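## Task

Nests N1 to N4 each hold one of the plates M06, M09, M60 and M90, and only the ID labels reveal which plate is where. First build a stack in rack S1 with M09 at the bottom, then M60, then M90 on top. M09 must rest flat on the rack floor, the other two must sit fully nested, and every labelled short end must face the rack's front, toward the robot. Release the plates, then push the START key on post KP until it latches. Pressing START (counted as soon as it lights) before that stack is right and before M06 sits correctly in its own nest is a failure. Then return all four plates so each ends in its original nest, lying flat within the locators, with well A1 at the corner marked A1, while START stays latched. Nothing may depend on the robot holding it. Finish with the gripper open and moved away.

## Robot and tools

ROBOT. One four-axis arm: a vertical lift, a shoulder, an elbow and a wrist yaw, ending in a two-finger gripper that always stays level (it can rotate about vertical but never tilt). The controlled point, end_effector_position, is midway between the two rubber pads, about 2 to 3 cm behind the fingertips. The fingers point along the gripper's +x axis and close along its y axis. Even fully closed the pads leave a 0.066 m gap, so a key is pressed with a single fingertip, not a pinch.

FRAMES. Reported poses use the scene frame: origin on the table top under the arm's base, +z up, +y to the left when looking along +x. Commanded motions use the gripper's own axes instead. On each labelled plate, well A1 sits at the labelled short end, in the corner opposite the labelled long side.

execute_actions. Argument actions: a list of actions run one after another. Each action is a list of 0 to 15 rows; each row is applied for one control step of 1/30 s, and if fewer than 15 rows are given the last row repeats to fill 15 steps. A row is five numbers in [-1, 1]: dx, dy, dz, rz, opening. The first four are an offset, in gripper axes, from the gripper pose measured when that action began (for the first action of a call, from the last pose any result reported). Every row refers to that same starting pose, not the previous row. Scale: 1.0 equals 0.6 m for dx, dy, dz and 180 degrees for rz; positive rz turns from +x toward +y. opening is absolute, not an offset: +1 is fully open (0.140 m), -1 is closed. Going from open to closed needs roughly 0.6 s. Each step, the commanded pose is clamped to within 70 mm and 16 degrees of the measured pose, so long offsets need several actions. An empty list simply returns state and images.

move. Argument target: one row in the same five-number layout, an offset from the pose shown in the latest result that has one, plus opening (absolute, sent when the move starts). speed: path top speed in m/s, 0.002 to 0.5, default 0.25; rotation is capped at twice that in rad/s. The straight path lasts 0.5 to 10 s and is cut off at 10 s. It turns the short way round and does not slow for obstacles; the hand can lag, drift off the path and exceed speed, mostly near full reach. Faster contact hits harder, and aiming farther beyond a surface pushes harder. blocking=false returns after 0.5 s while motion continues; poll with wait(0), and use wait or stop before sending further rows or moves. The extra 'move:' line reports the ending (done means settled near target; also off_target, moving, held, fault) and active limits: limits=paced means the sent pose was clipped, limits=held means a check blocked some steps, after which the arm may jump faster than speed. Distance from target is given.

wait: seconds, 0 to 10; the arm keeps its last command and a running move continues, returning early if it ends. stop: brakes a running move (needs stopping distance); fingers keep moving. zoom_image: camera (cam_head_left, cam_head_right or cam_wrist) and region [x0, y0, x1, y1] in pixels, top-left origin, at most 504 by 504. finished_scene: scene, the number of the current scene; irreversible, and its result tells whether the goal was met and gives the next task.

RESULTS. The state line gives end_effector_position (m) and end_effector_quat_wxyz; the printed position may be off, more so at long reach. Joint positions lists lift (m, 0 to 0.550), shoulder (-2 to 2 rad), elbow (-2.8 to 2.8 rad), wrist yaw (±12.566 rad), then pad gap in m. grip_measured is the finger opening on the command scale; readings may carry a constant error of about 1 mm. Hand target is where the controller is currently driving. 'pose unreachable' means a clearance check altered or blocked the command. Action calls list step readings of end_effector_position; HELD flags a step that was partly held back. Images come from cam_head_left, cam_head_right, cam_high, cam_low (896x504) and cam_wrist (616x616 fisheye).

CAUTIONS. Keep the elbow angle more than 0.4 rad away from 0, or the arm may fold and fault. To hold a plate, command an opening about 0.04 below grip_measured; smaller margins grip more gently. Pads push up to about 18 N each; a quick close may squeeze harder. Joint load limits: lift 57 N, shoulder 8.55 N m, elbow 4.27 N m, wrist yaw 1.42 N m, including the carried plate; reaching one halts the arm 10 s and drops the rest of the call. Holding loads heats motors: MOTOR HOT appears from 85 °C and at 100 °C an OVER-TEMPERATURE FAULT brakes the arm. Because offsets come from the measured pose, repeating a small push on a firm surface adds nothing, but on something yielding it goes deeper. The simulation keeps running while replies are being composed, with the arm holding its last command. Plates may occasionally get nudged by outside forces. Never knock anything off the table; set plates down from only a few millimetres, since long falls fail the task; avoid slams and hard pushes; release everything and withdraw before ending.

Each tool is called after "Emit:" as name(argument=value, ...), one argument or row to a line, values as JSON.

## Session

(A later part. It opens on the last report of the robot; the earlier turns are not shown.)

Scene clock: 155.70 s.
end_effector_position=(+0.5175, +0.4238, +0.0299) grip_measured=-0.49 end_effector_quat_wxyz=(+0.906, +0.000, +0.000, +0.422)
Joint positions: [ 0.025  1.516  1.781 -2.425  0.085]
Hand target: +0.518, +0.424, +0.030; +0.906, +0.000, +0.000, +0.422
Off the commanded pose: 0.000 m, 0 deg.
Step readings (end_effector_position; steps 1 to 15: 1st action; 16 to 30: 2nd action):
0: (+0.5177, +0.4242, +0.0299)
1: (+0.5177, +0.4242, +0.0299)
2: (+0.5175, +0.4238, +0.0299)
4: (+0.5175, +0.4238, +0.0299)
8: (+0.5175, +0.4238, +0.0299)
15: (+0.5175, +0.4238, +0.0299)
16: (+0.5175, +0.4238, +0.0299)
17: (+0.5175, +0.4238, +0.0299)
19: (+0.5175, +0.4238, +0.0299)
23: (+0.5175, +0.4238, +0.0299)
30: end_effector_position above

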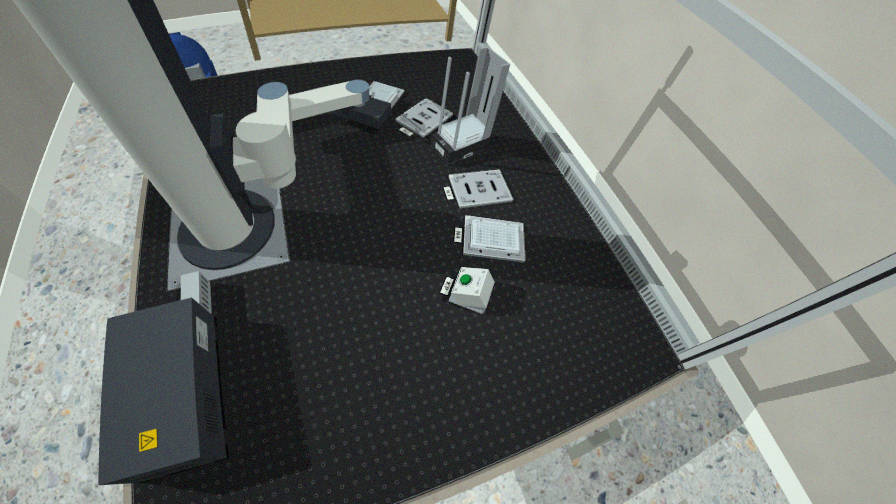

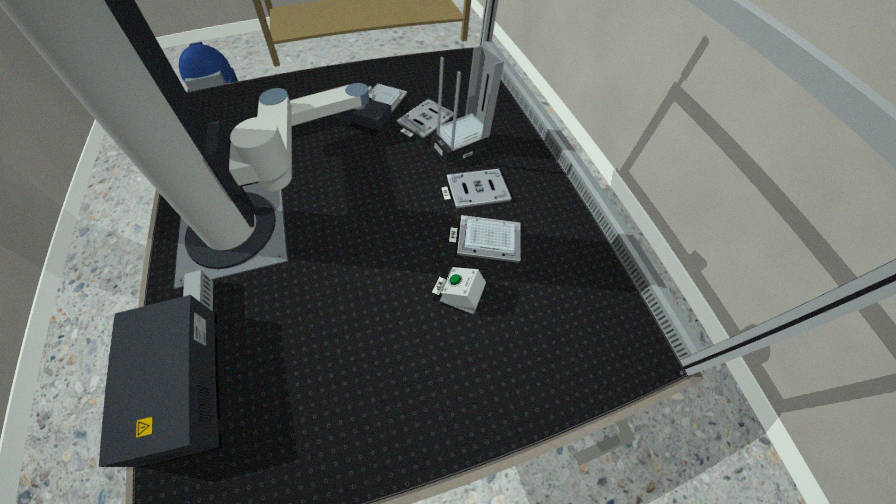

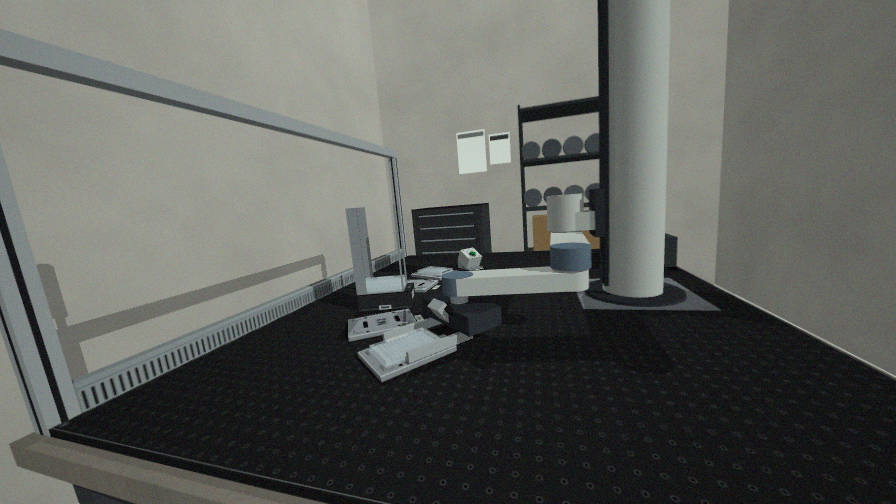

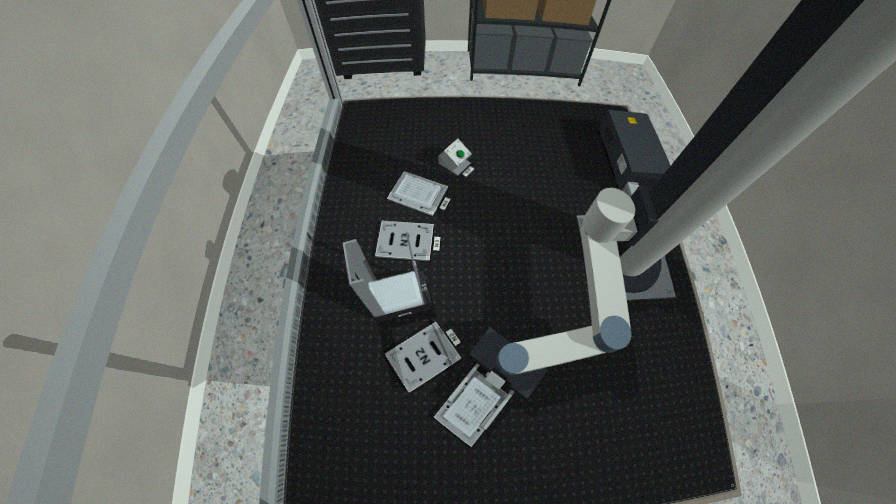

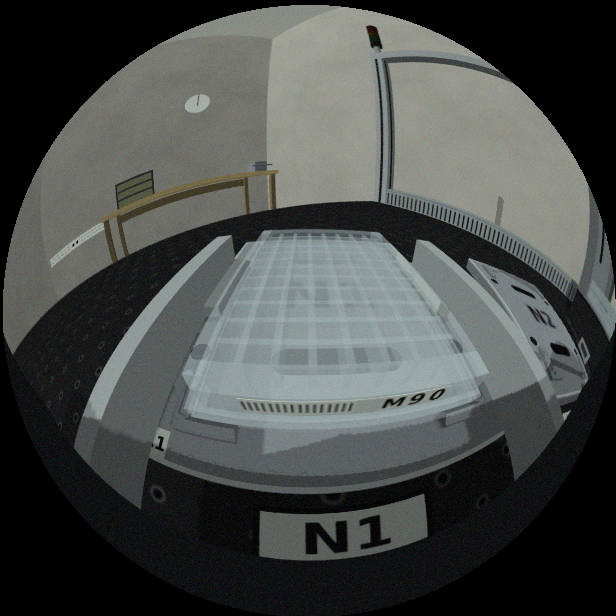

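Emit:
execute_actions(
  actions=[],
)

Scene clock: 170.53 s.
end_effector_position=(+0.7154, +0.1309, +0.0969) grip_measured=-0.49 end_effector_quat_wxyz=(+0.992, +0.000, +0.000, +0.130)
Joint positions: [ 0.092  0.818  1.851 -2.408  0.085]
Hand target: +0.715, +0.131, +0.097; +0.992, +0.000, +0.000, +0.130
Off the commanded pose: 0.000 m, 0 deg.

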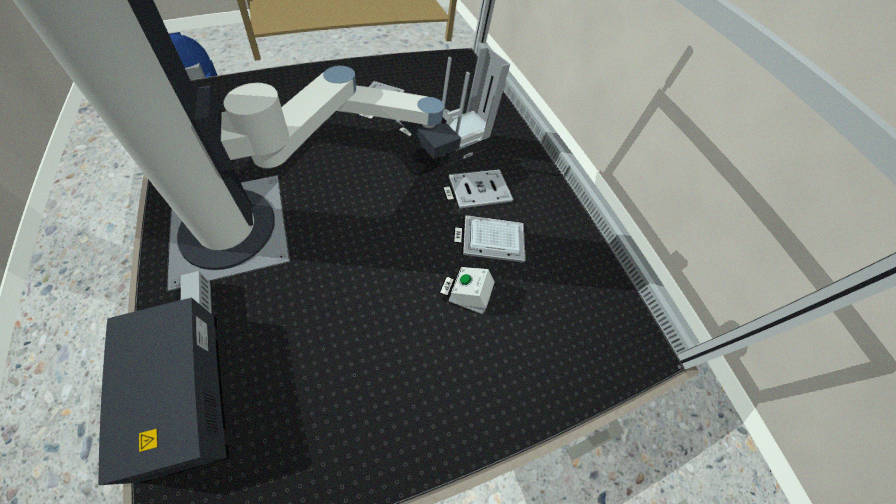

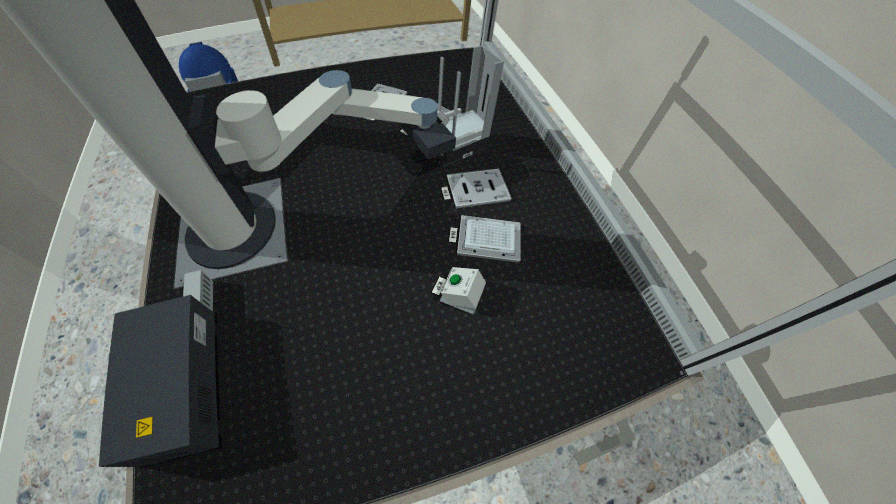

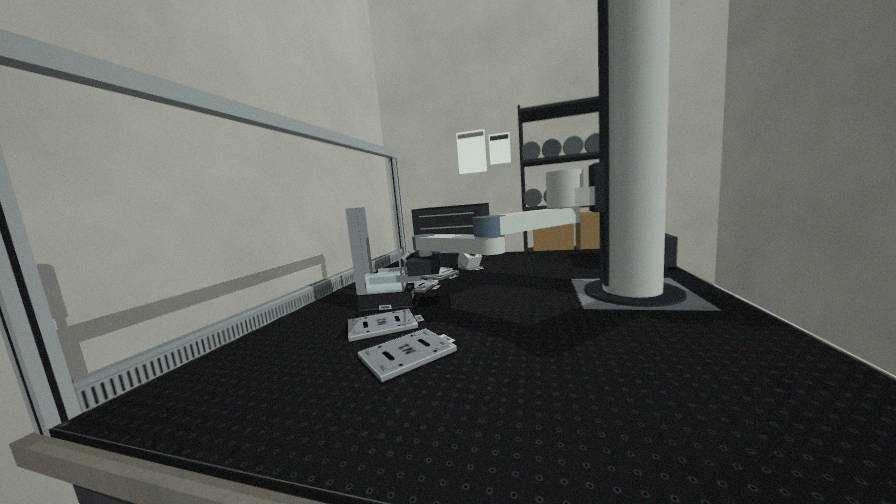

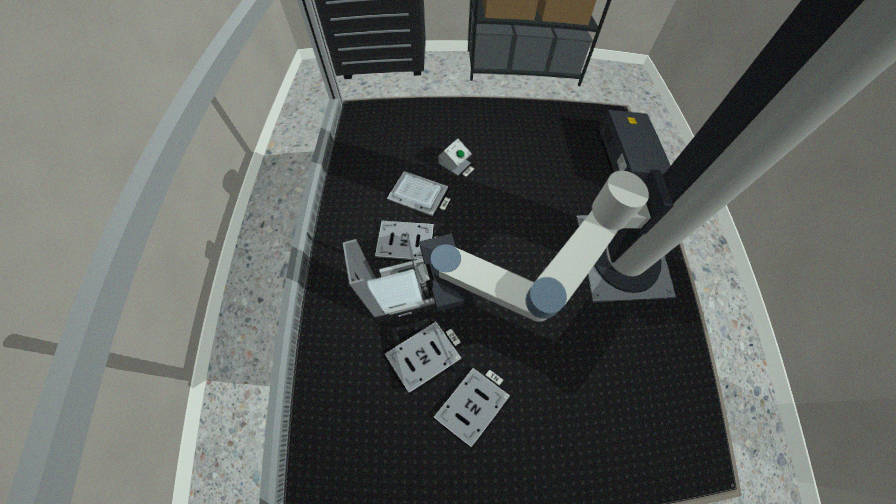

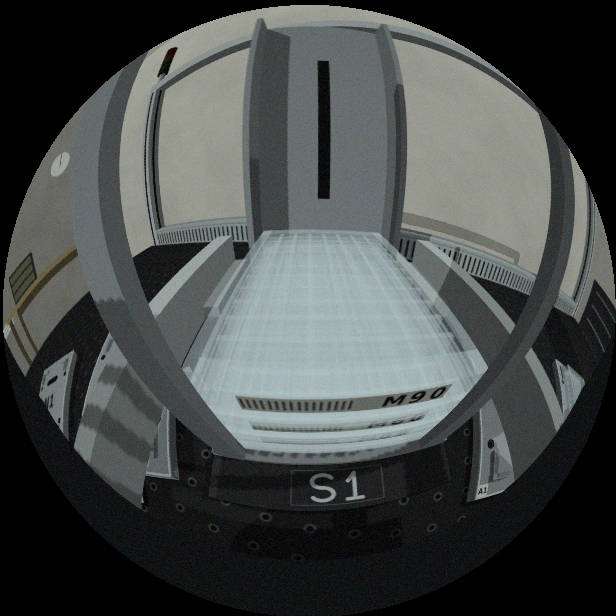

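Emit:
move(
  target=[0,0,-0.002,0,-0.54],
  speed=0.005,
)

Scene clock: 171.37 s.
end_effector_position=(+0.7153, +0.1309, +0.0962) grip_measured=-0.49 end_effector_quat_wxyz=(+0.992, +0.000, +0.000, +0.130)
Joint positions: [ 0.091  0.818  1.85  -2.407  0.085]
Hand target: +0.715, +0.131, +0.096; +0.992, +0.000, +0.000, +0.130
Off the commanded pose: 0.000 m, 0 deg.
move: done

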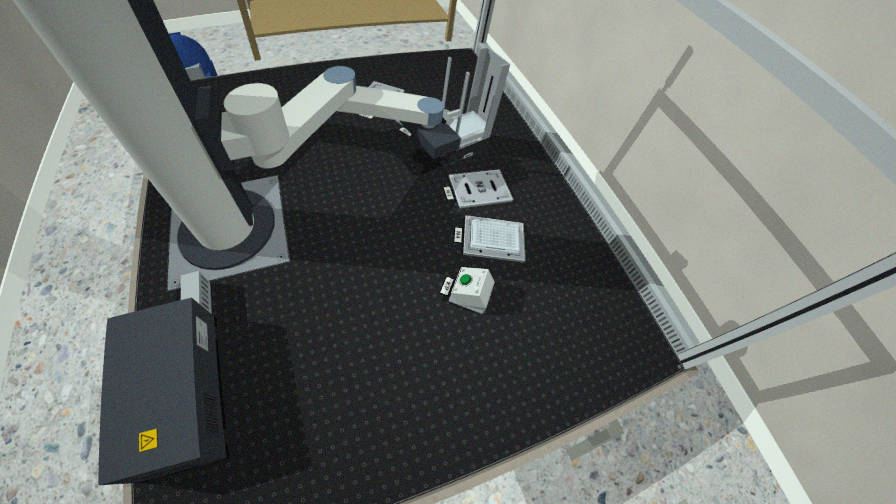

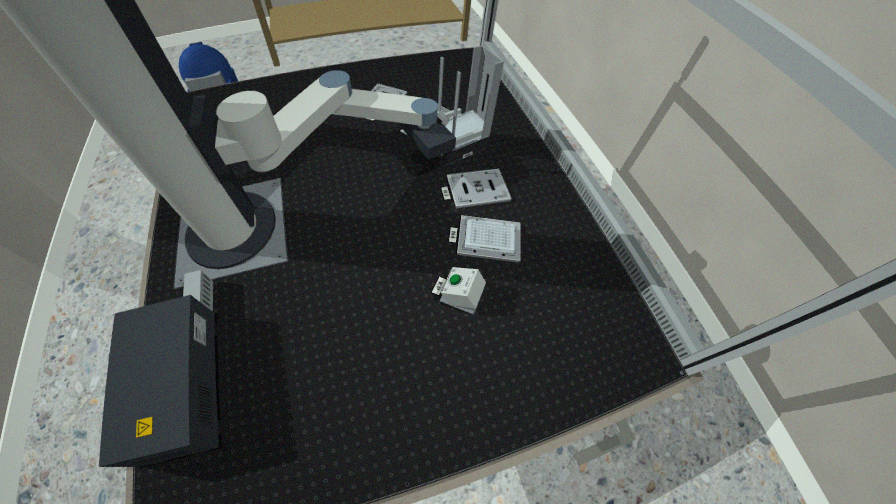

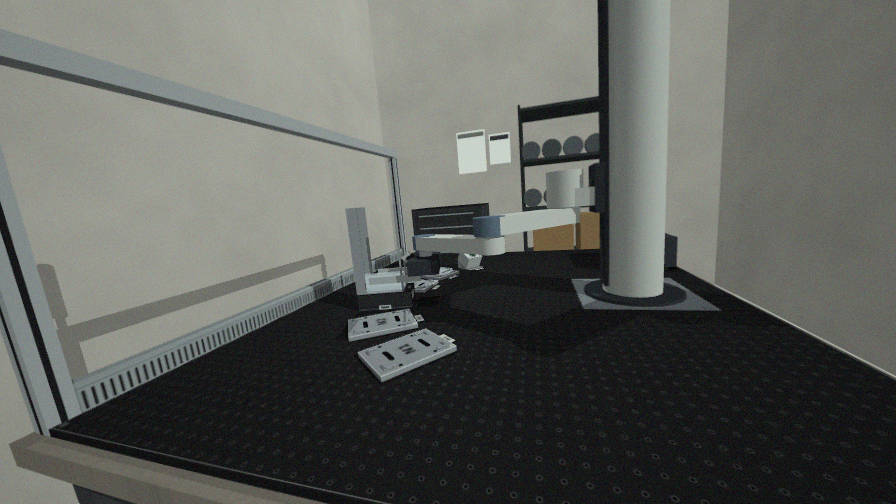

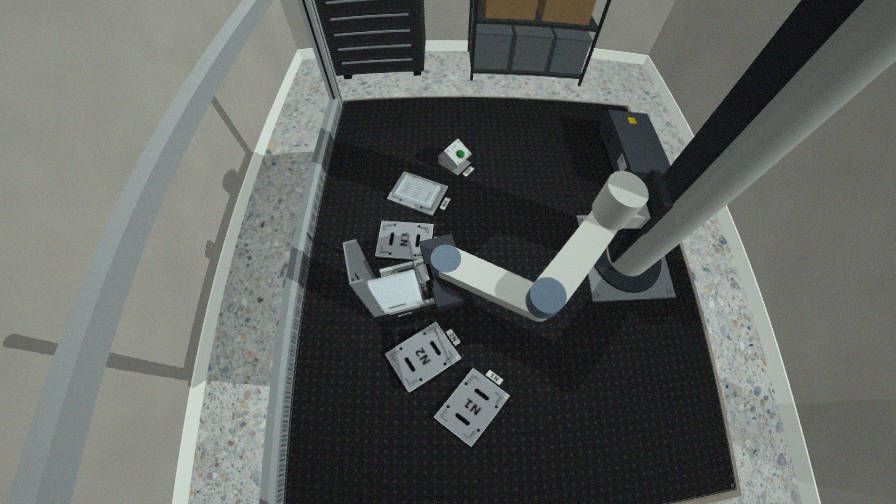

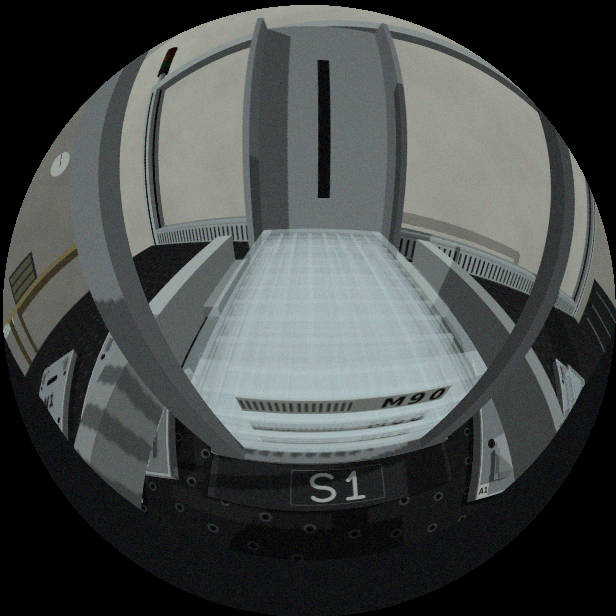

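Emit:
move(
  target=[0,0,-0.002,0,-0.54],
  speed=0.005,
)

Scene clock: 172.20 s.
end_effector_position=(+0.7153, +0.1310, +0.0959) grip_measured=-0.49 end_effector_quat_wxyz=(+0.991, +0.000, +0.000, +0.130)
Joint positions: [ 0.091  0.818  1.85  -2.407  0.085]
Hand target: +0.715, +0.131, +0.095; +0.992, +0.000, +0.000, +0.130
Off the commanded pose: 0.001 m, 0 deg.
move: done

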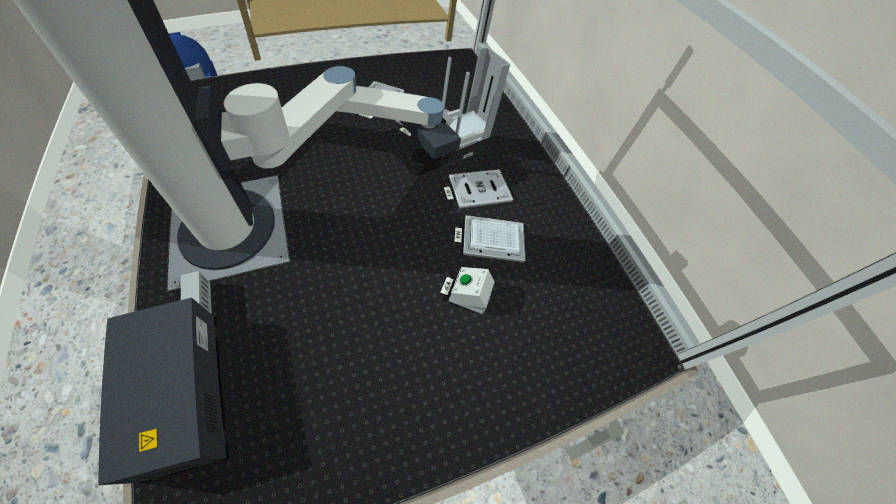

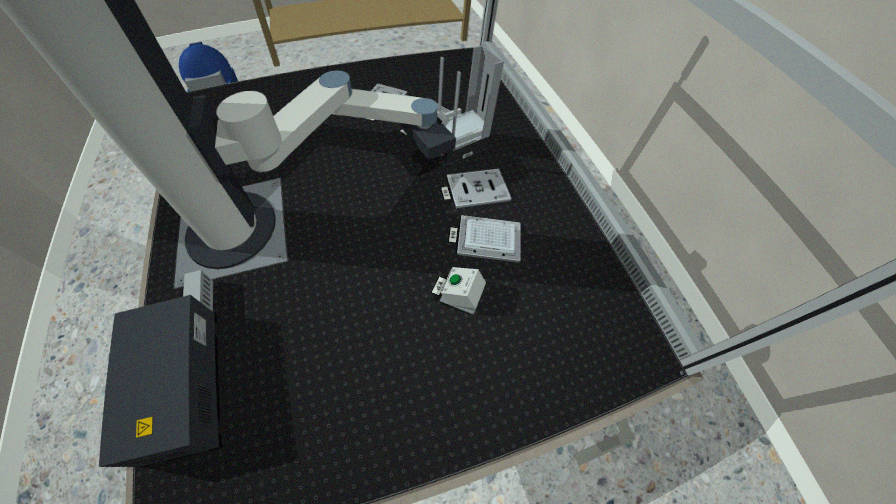

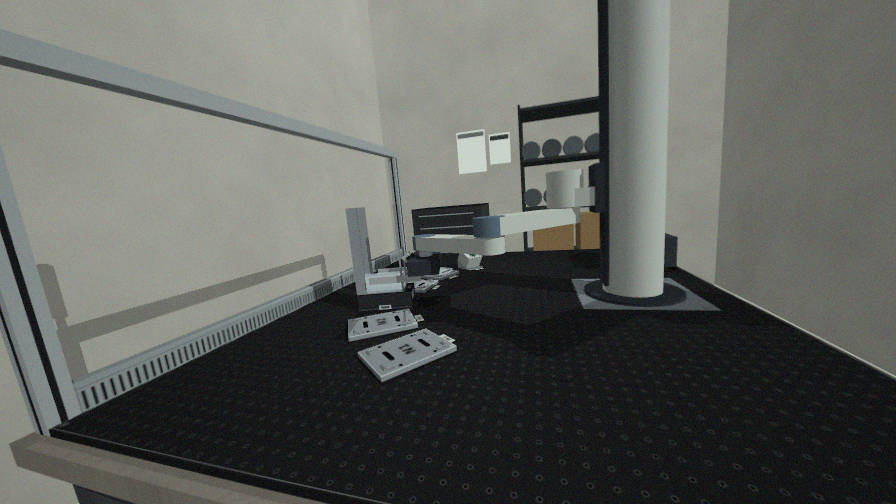

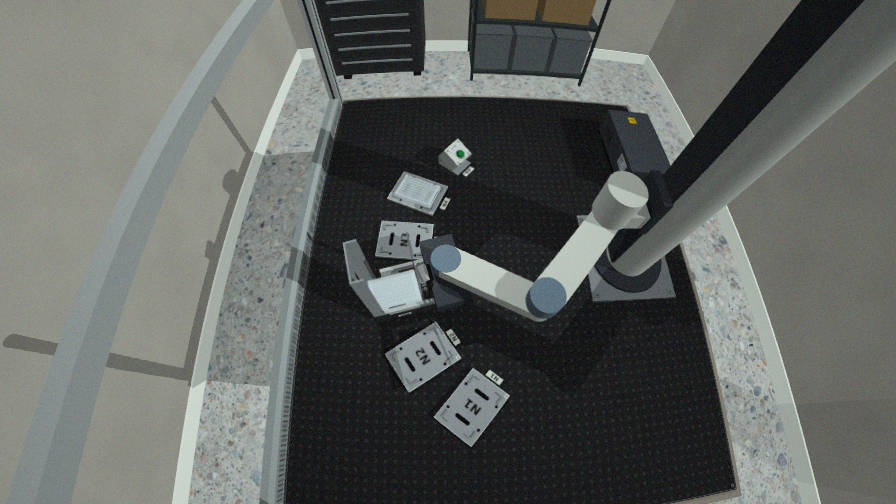

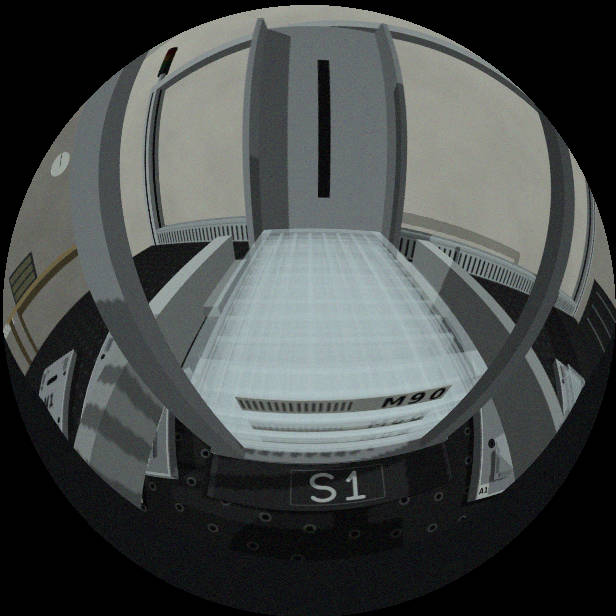

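Emit:
execute_actions(
  actions=[
    [[0,0,0,0,-0.52],[0,0,0,0,-0.5],[0,0,0,0,-0.48],[0,0,0,0,-0.45],[0,0,0,0,-0.42],[0,0,0,0,-0.38],[0,0,0,0,-0.33],[0,0,0,0,-0.27],[0,0,0,0,-0.2],[0,0,0,0,-0.13],[0,0,0,0,-0.06],[0,0,0,0,0.0],[0,0,0,0,0.05],[0,0,0,0,0.1],[0,0,0,0,0.1]],
  ],
)

Emit:
zoom_image(
  camera="cam_wrist",
  region=[150,180,530,520],
)

Scene clock: 173.10 s.
end_effector_position=(+0.7153, +0.1310, +0.0960) grip_measured=+0.10 end_effector_quat_wxyz=(+0.991, +0.000, +0.000, +0.130)
Joint positions: [ 0.091  0.818  1.85  -2.407  0.107]
Hand target: +0.715, +0.131, +0.096; +0.991, +0.000, +0.000, +0.130
Off the commanded pose: 0.000 m, 0 deg.
Step readings (end_effector_position):
0: (+0.7153, +0.1310, +0.0959)
1: (+0.7153, +0.1310, +0.0959)
2: (+0.7153, +0.1310, +0.0964)
4: (+0.7153, +0.1310, +0.0962)
8: (+0.7153, +0.1310, +0.0960)
15: end_effector_position above

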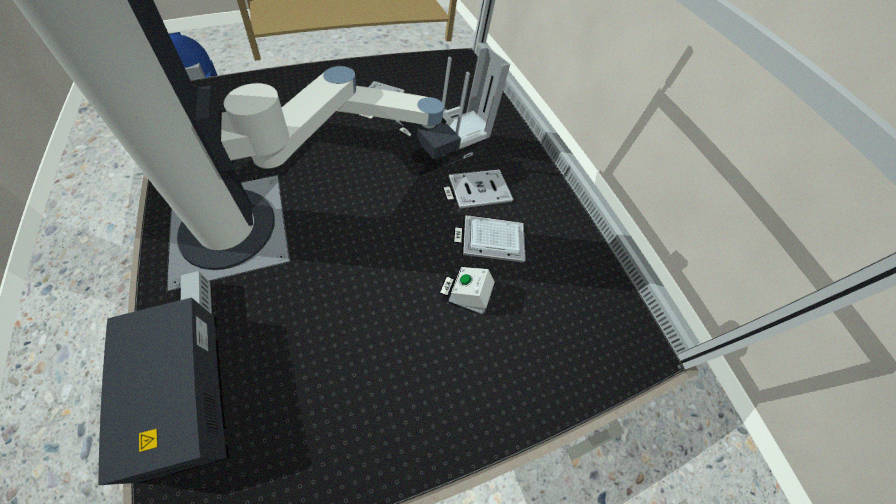

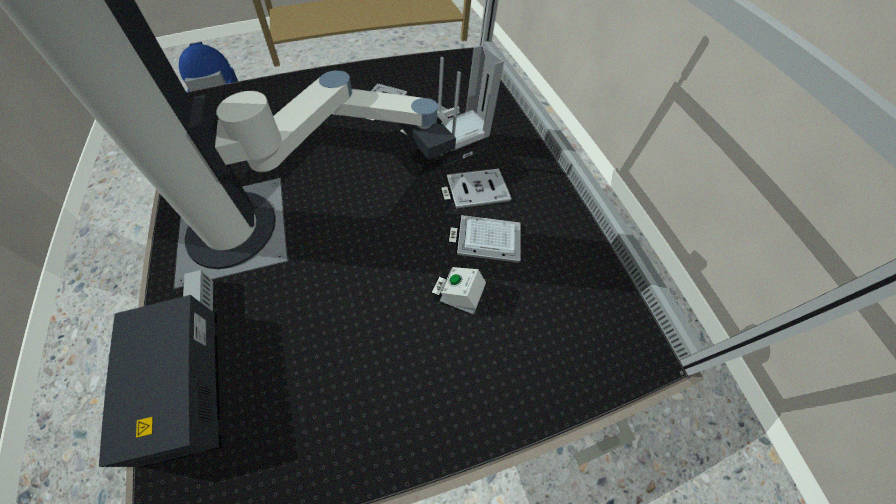

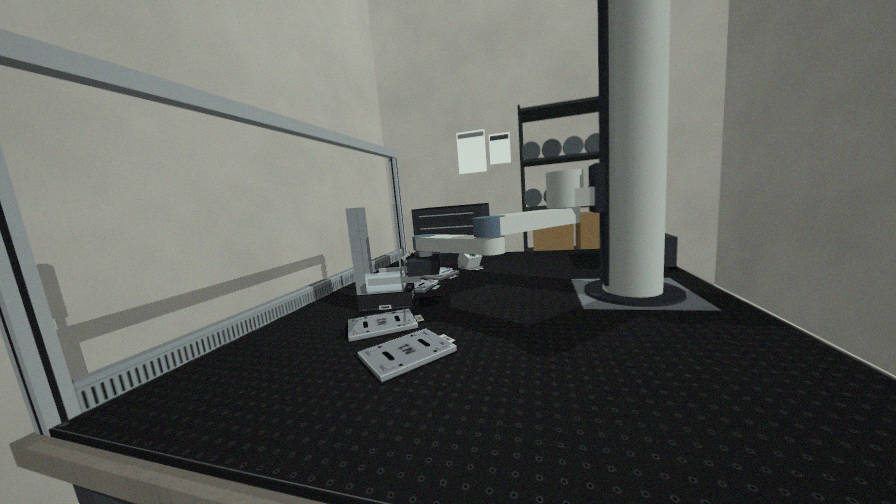

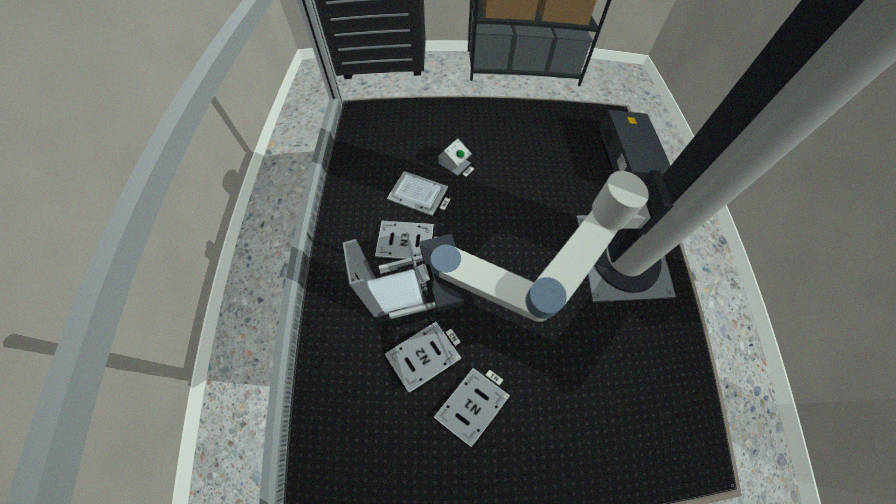

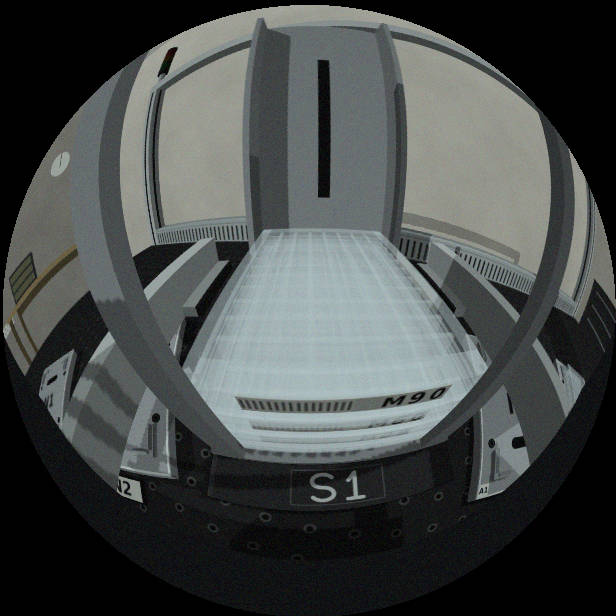

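Region (150, 180, 530, 520) of cam_wrist's 616x616 image, scaled by 1.326, with more detail than that image has; it fills the top 451 rows of this view, and the rest is white.

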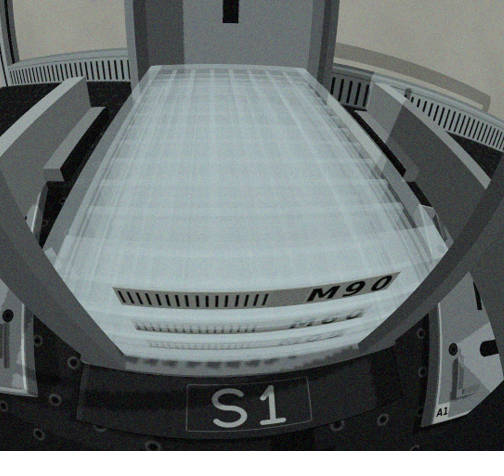

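Emit:
move(
  target=[-0.25,0,0.005,0,0.1],
  speed=0.2,
)

Emit:
zoom_image(
  camera="cam_wrist",
  region=[220,200,400,380],
)

Scene clock: 174.43 s.
end_effector_position=(+0.5704, +0.0921, +0.0989) grip_measured=+0.10 end_effector_quat_wxyz=(+0.992, +0.000, +0.000, +0.130)
Joint positions: [ 0.094  1.121  1.064 -1.925  0.107]
Hand target: +0.570, +0.092, +0.099; +0.991, +0.000, +0.000, +0.130
Off the commanded pose: 0.000 m, 0 deg.
move: done

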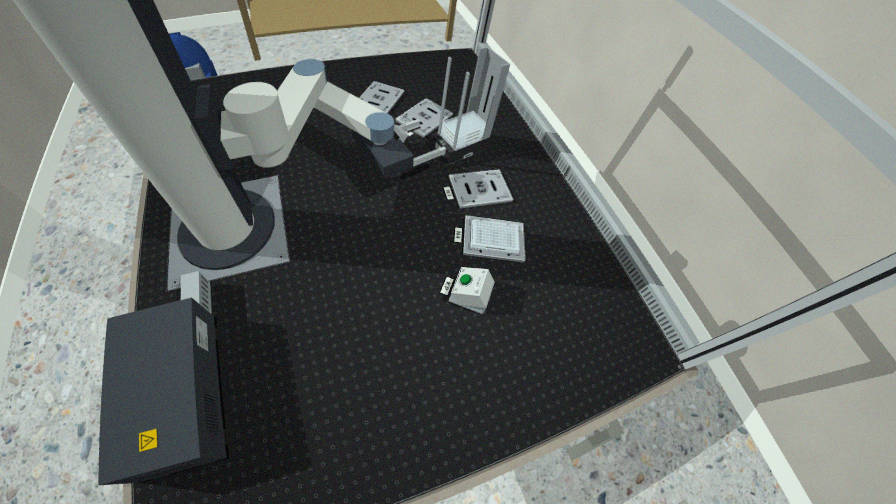

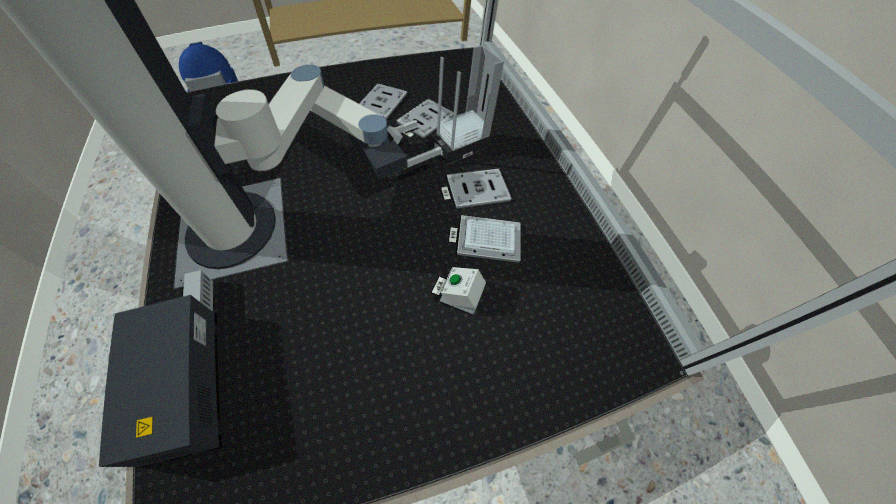

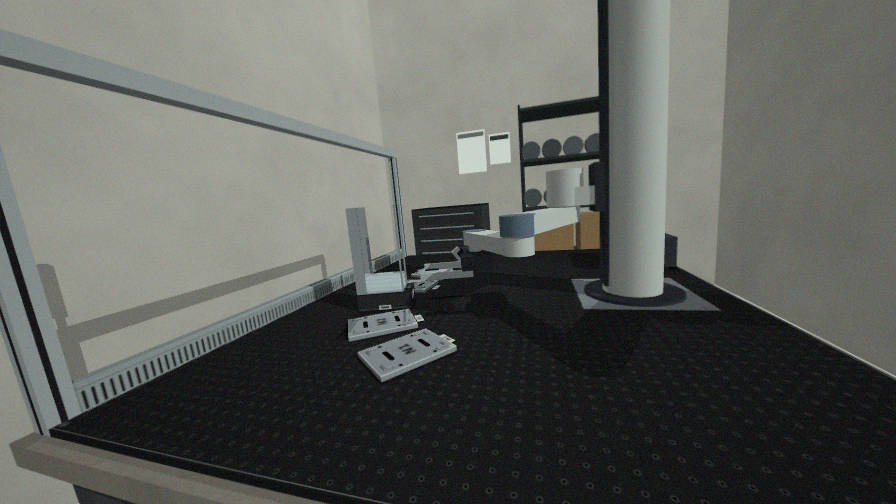

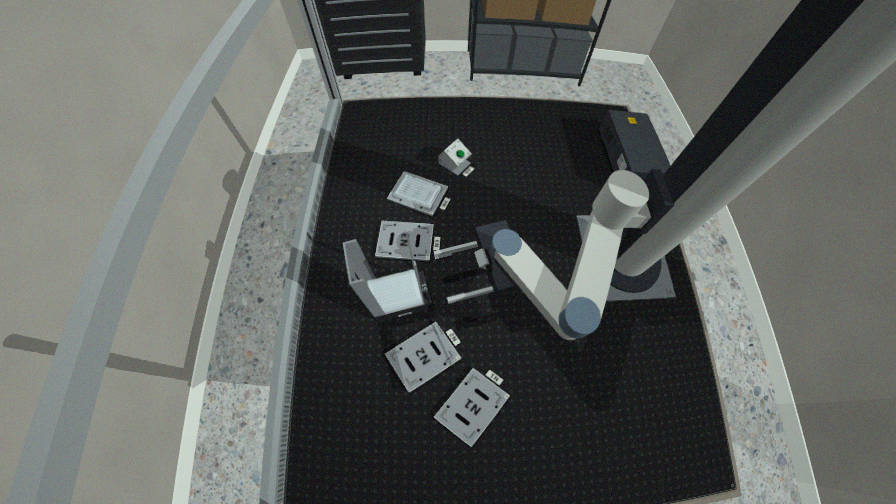

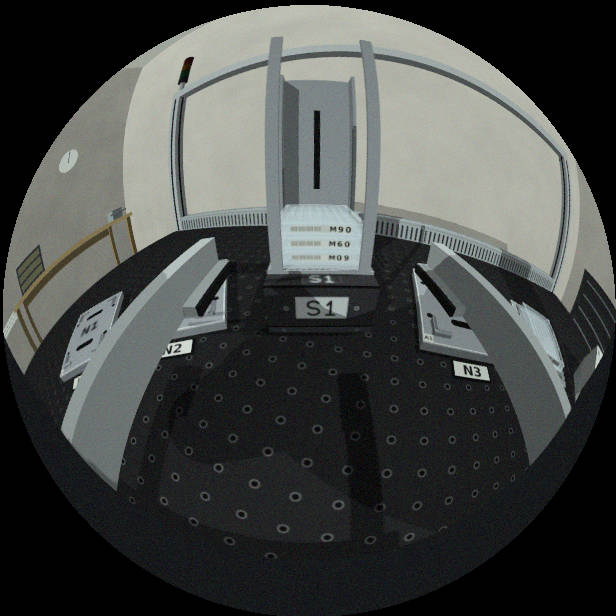

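Region (220, 200, 400, 380) of cam_wrist's 616x616 image, scaled by 2.800, with more detail than that image has.

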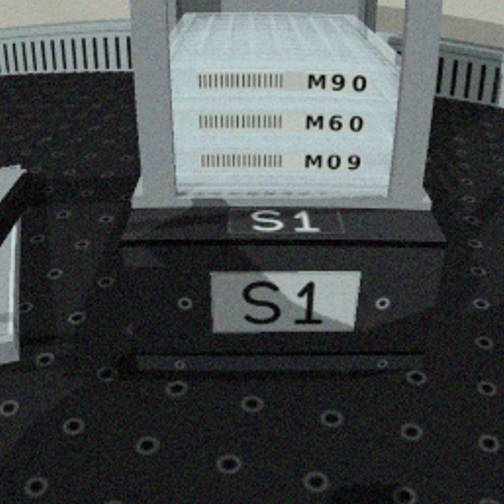

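Emit:
move(
  target=[-0.375,-0.44,0.083,-0.317,0.1],
  speed=0.3,
)

Scene clock: 177.40 s.
end_effector_position=(+0.4210, -0.2210, +0.1488) grip_measured=+0.10 end_effector_quat_wxyz=(+0.933, +0.000, +0.000, -0.360)
Joint positions: [ 0.144  0.277  0.736 -1.748  0.107]
Hand target: +0.421, -0.221, +0.149; +0.933, +0.000, +0.000, -0.359
Off the commanded pose: 0.000 m, 0 deg.
move: done

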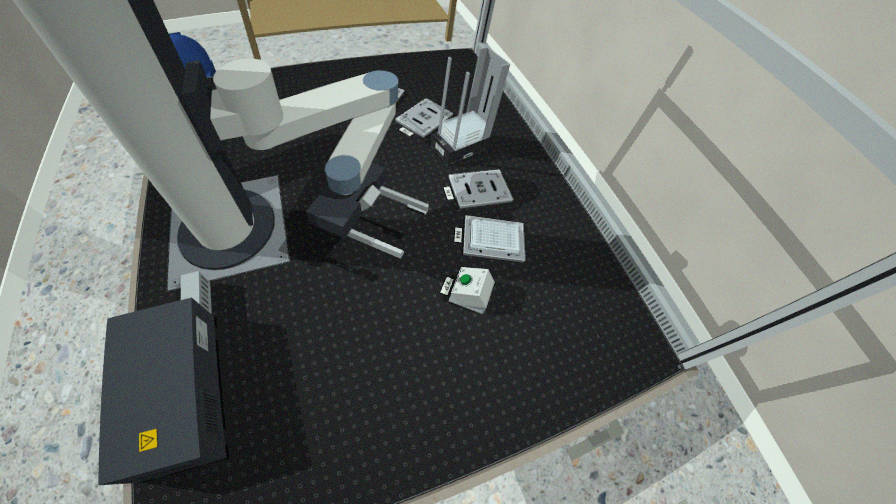

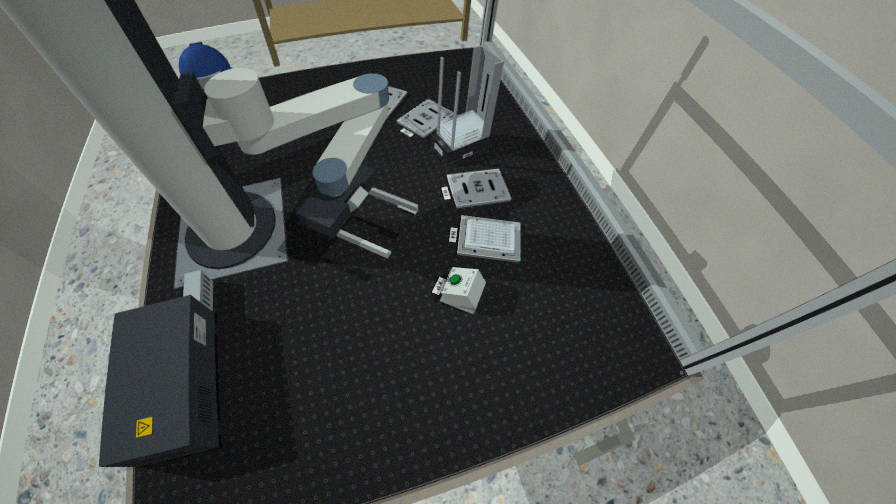

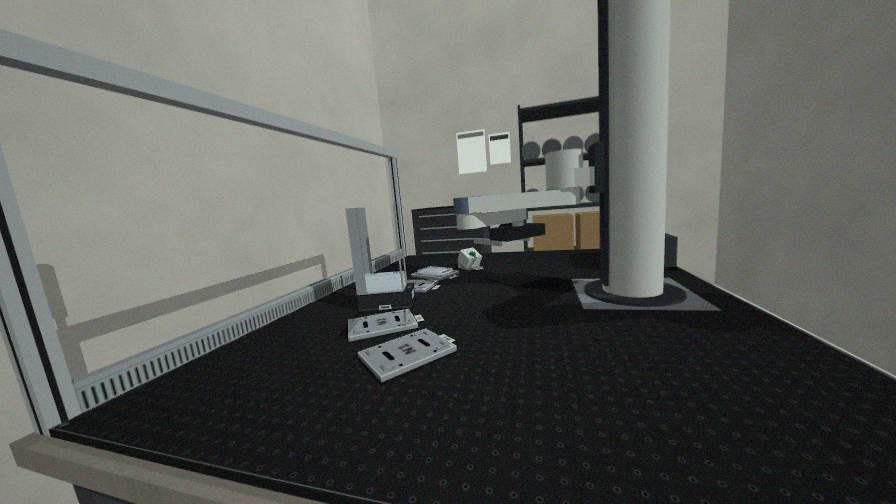

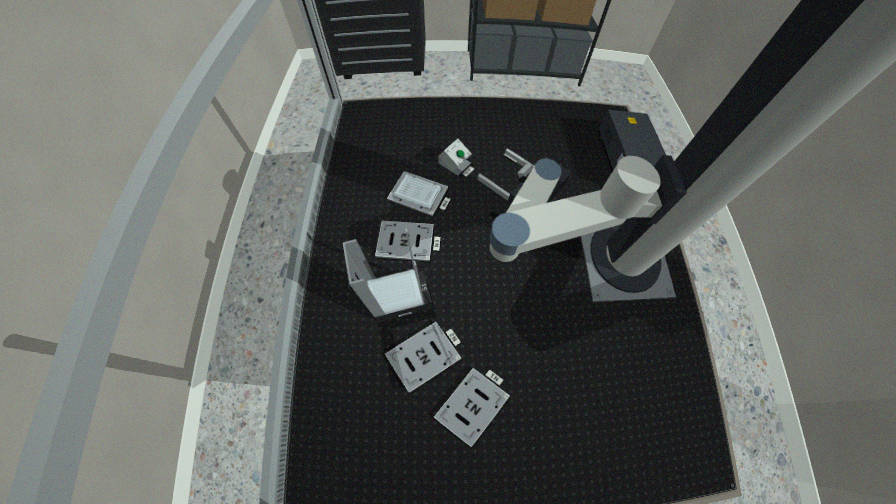

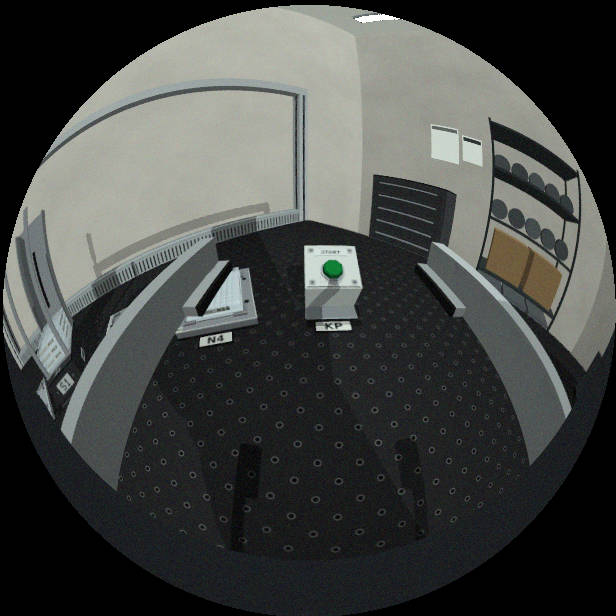

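Emit:
zoom_image(
  camera="cam_wrist",
  region=[270,220,400,350],
)

Emit:
zoom_image(
  camera="cam_head_left",
  region=[430,200,550,320],
)

Emit:
zoom_image(
  camera="cam_low",
  region=[375,130,495,230],
)

Region (270, 220, 400, 350) of cam_wrist's 616x616 image, scaled by 3.877, with more detail than that image has.

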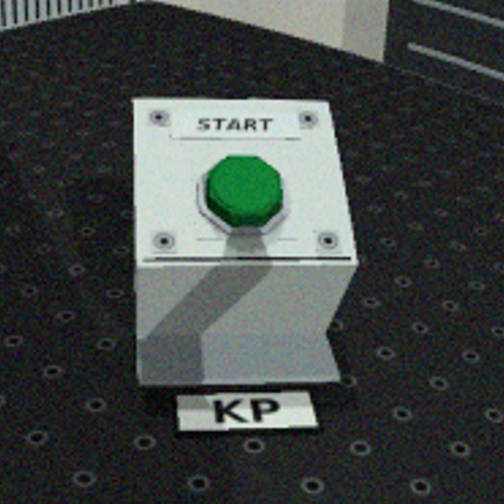

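Region (430, 200, 550, 320) of cam_head_left's 896x504 image, scaled by 4.200, with more detail than that image has.

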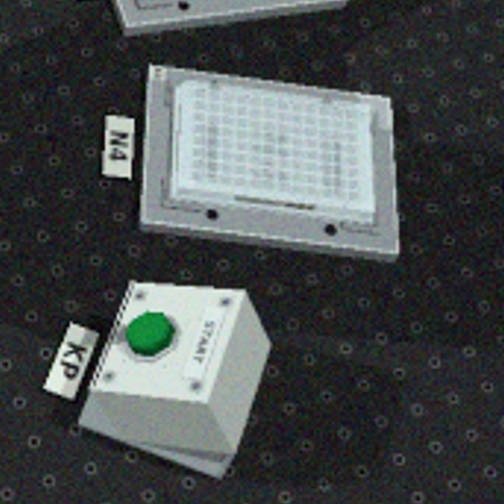

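Region (375, 130, 495, 230) of cam_low's 896x504 image, scaled by 4.200, with more detail than that image has.

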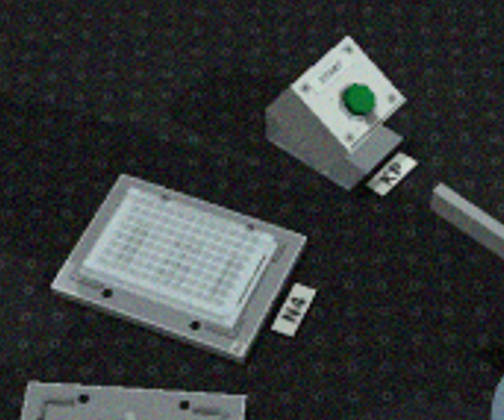

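Emit:
zoom_image(
  camera="cam_high",
  region=[410,225,510,290],
)

Region (410, 225, 510, 290) of cam_high's 896x504 image, scaled by 5.040, with more detail than that image has; it fills the top 328 rows of this view, and the rest is white.

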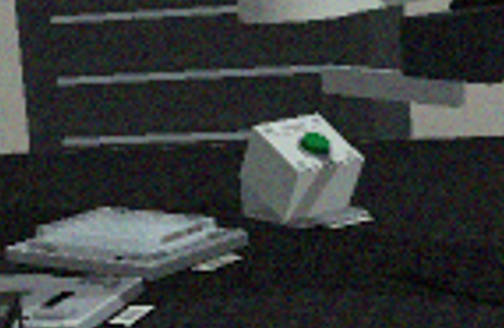

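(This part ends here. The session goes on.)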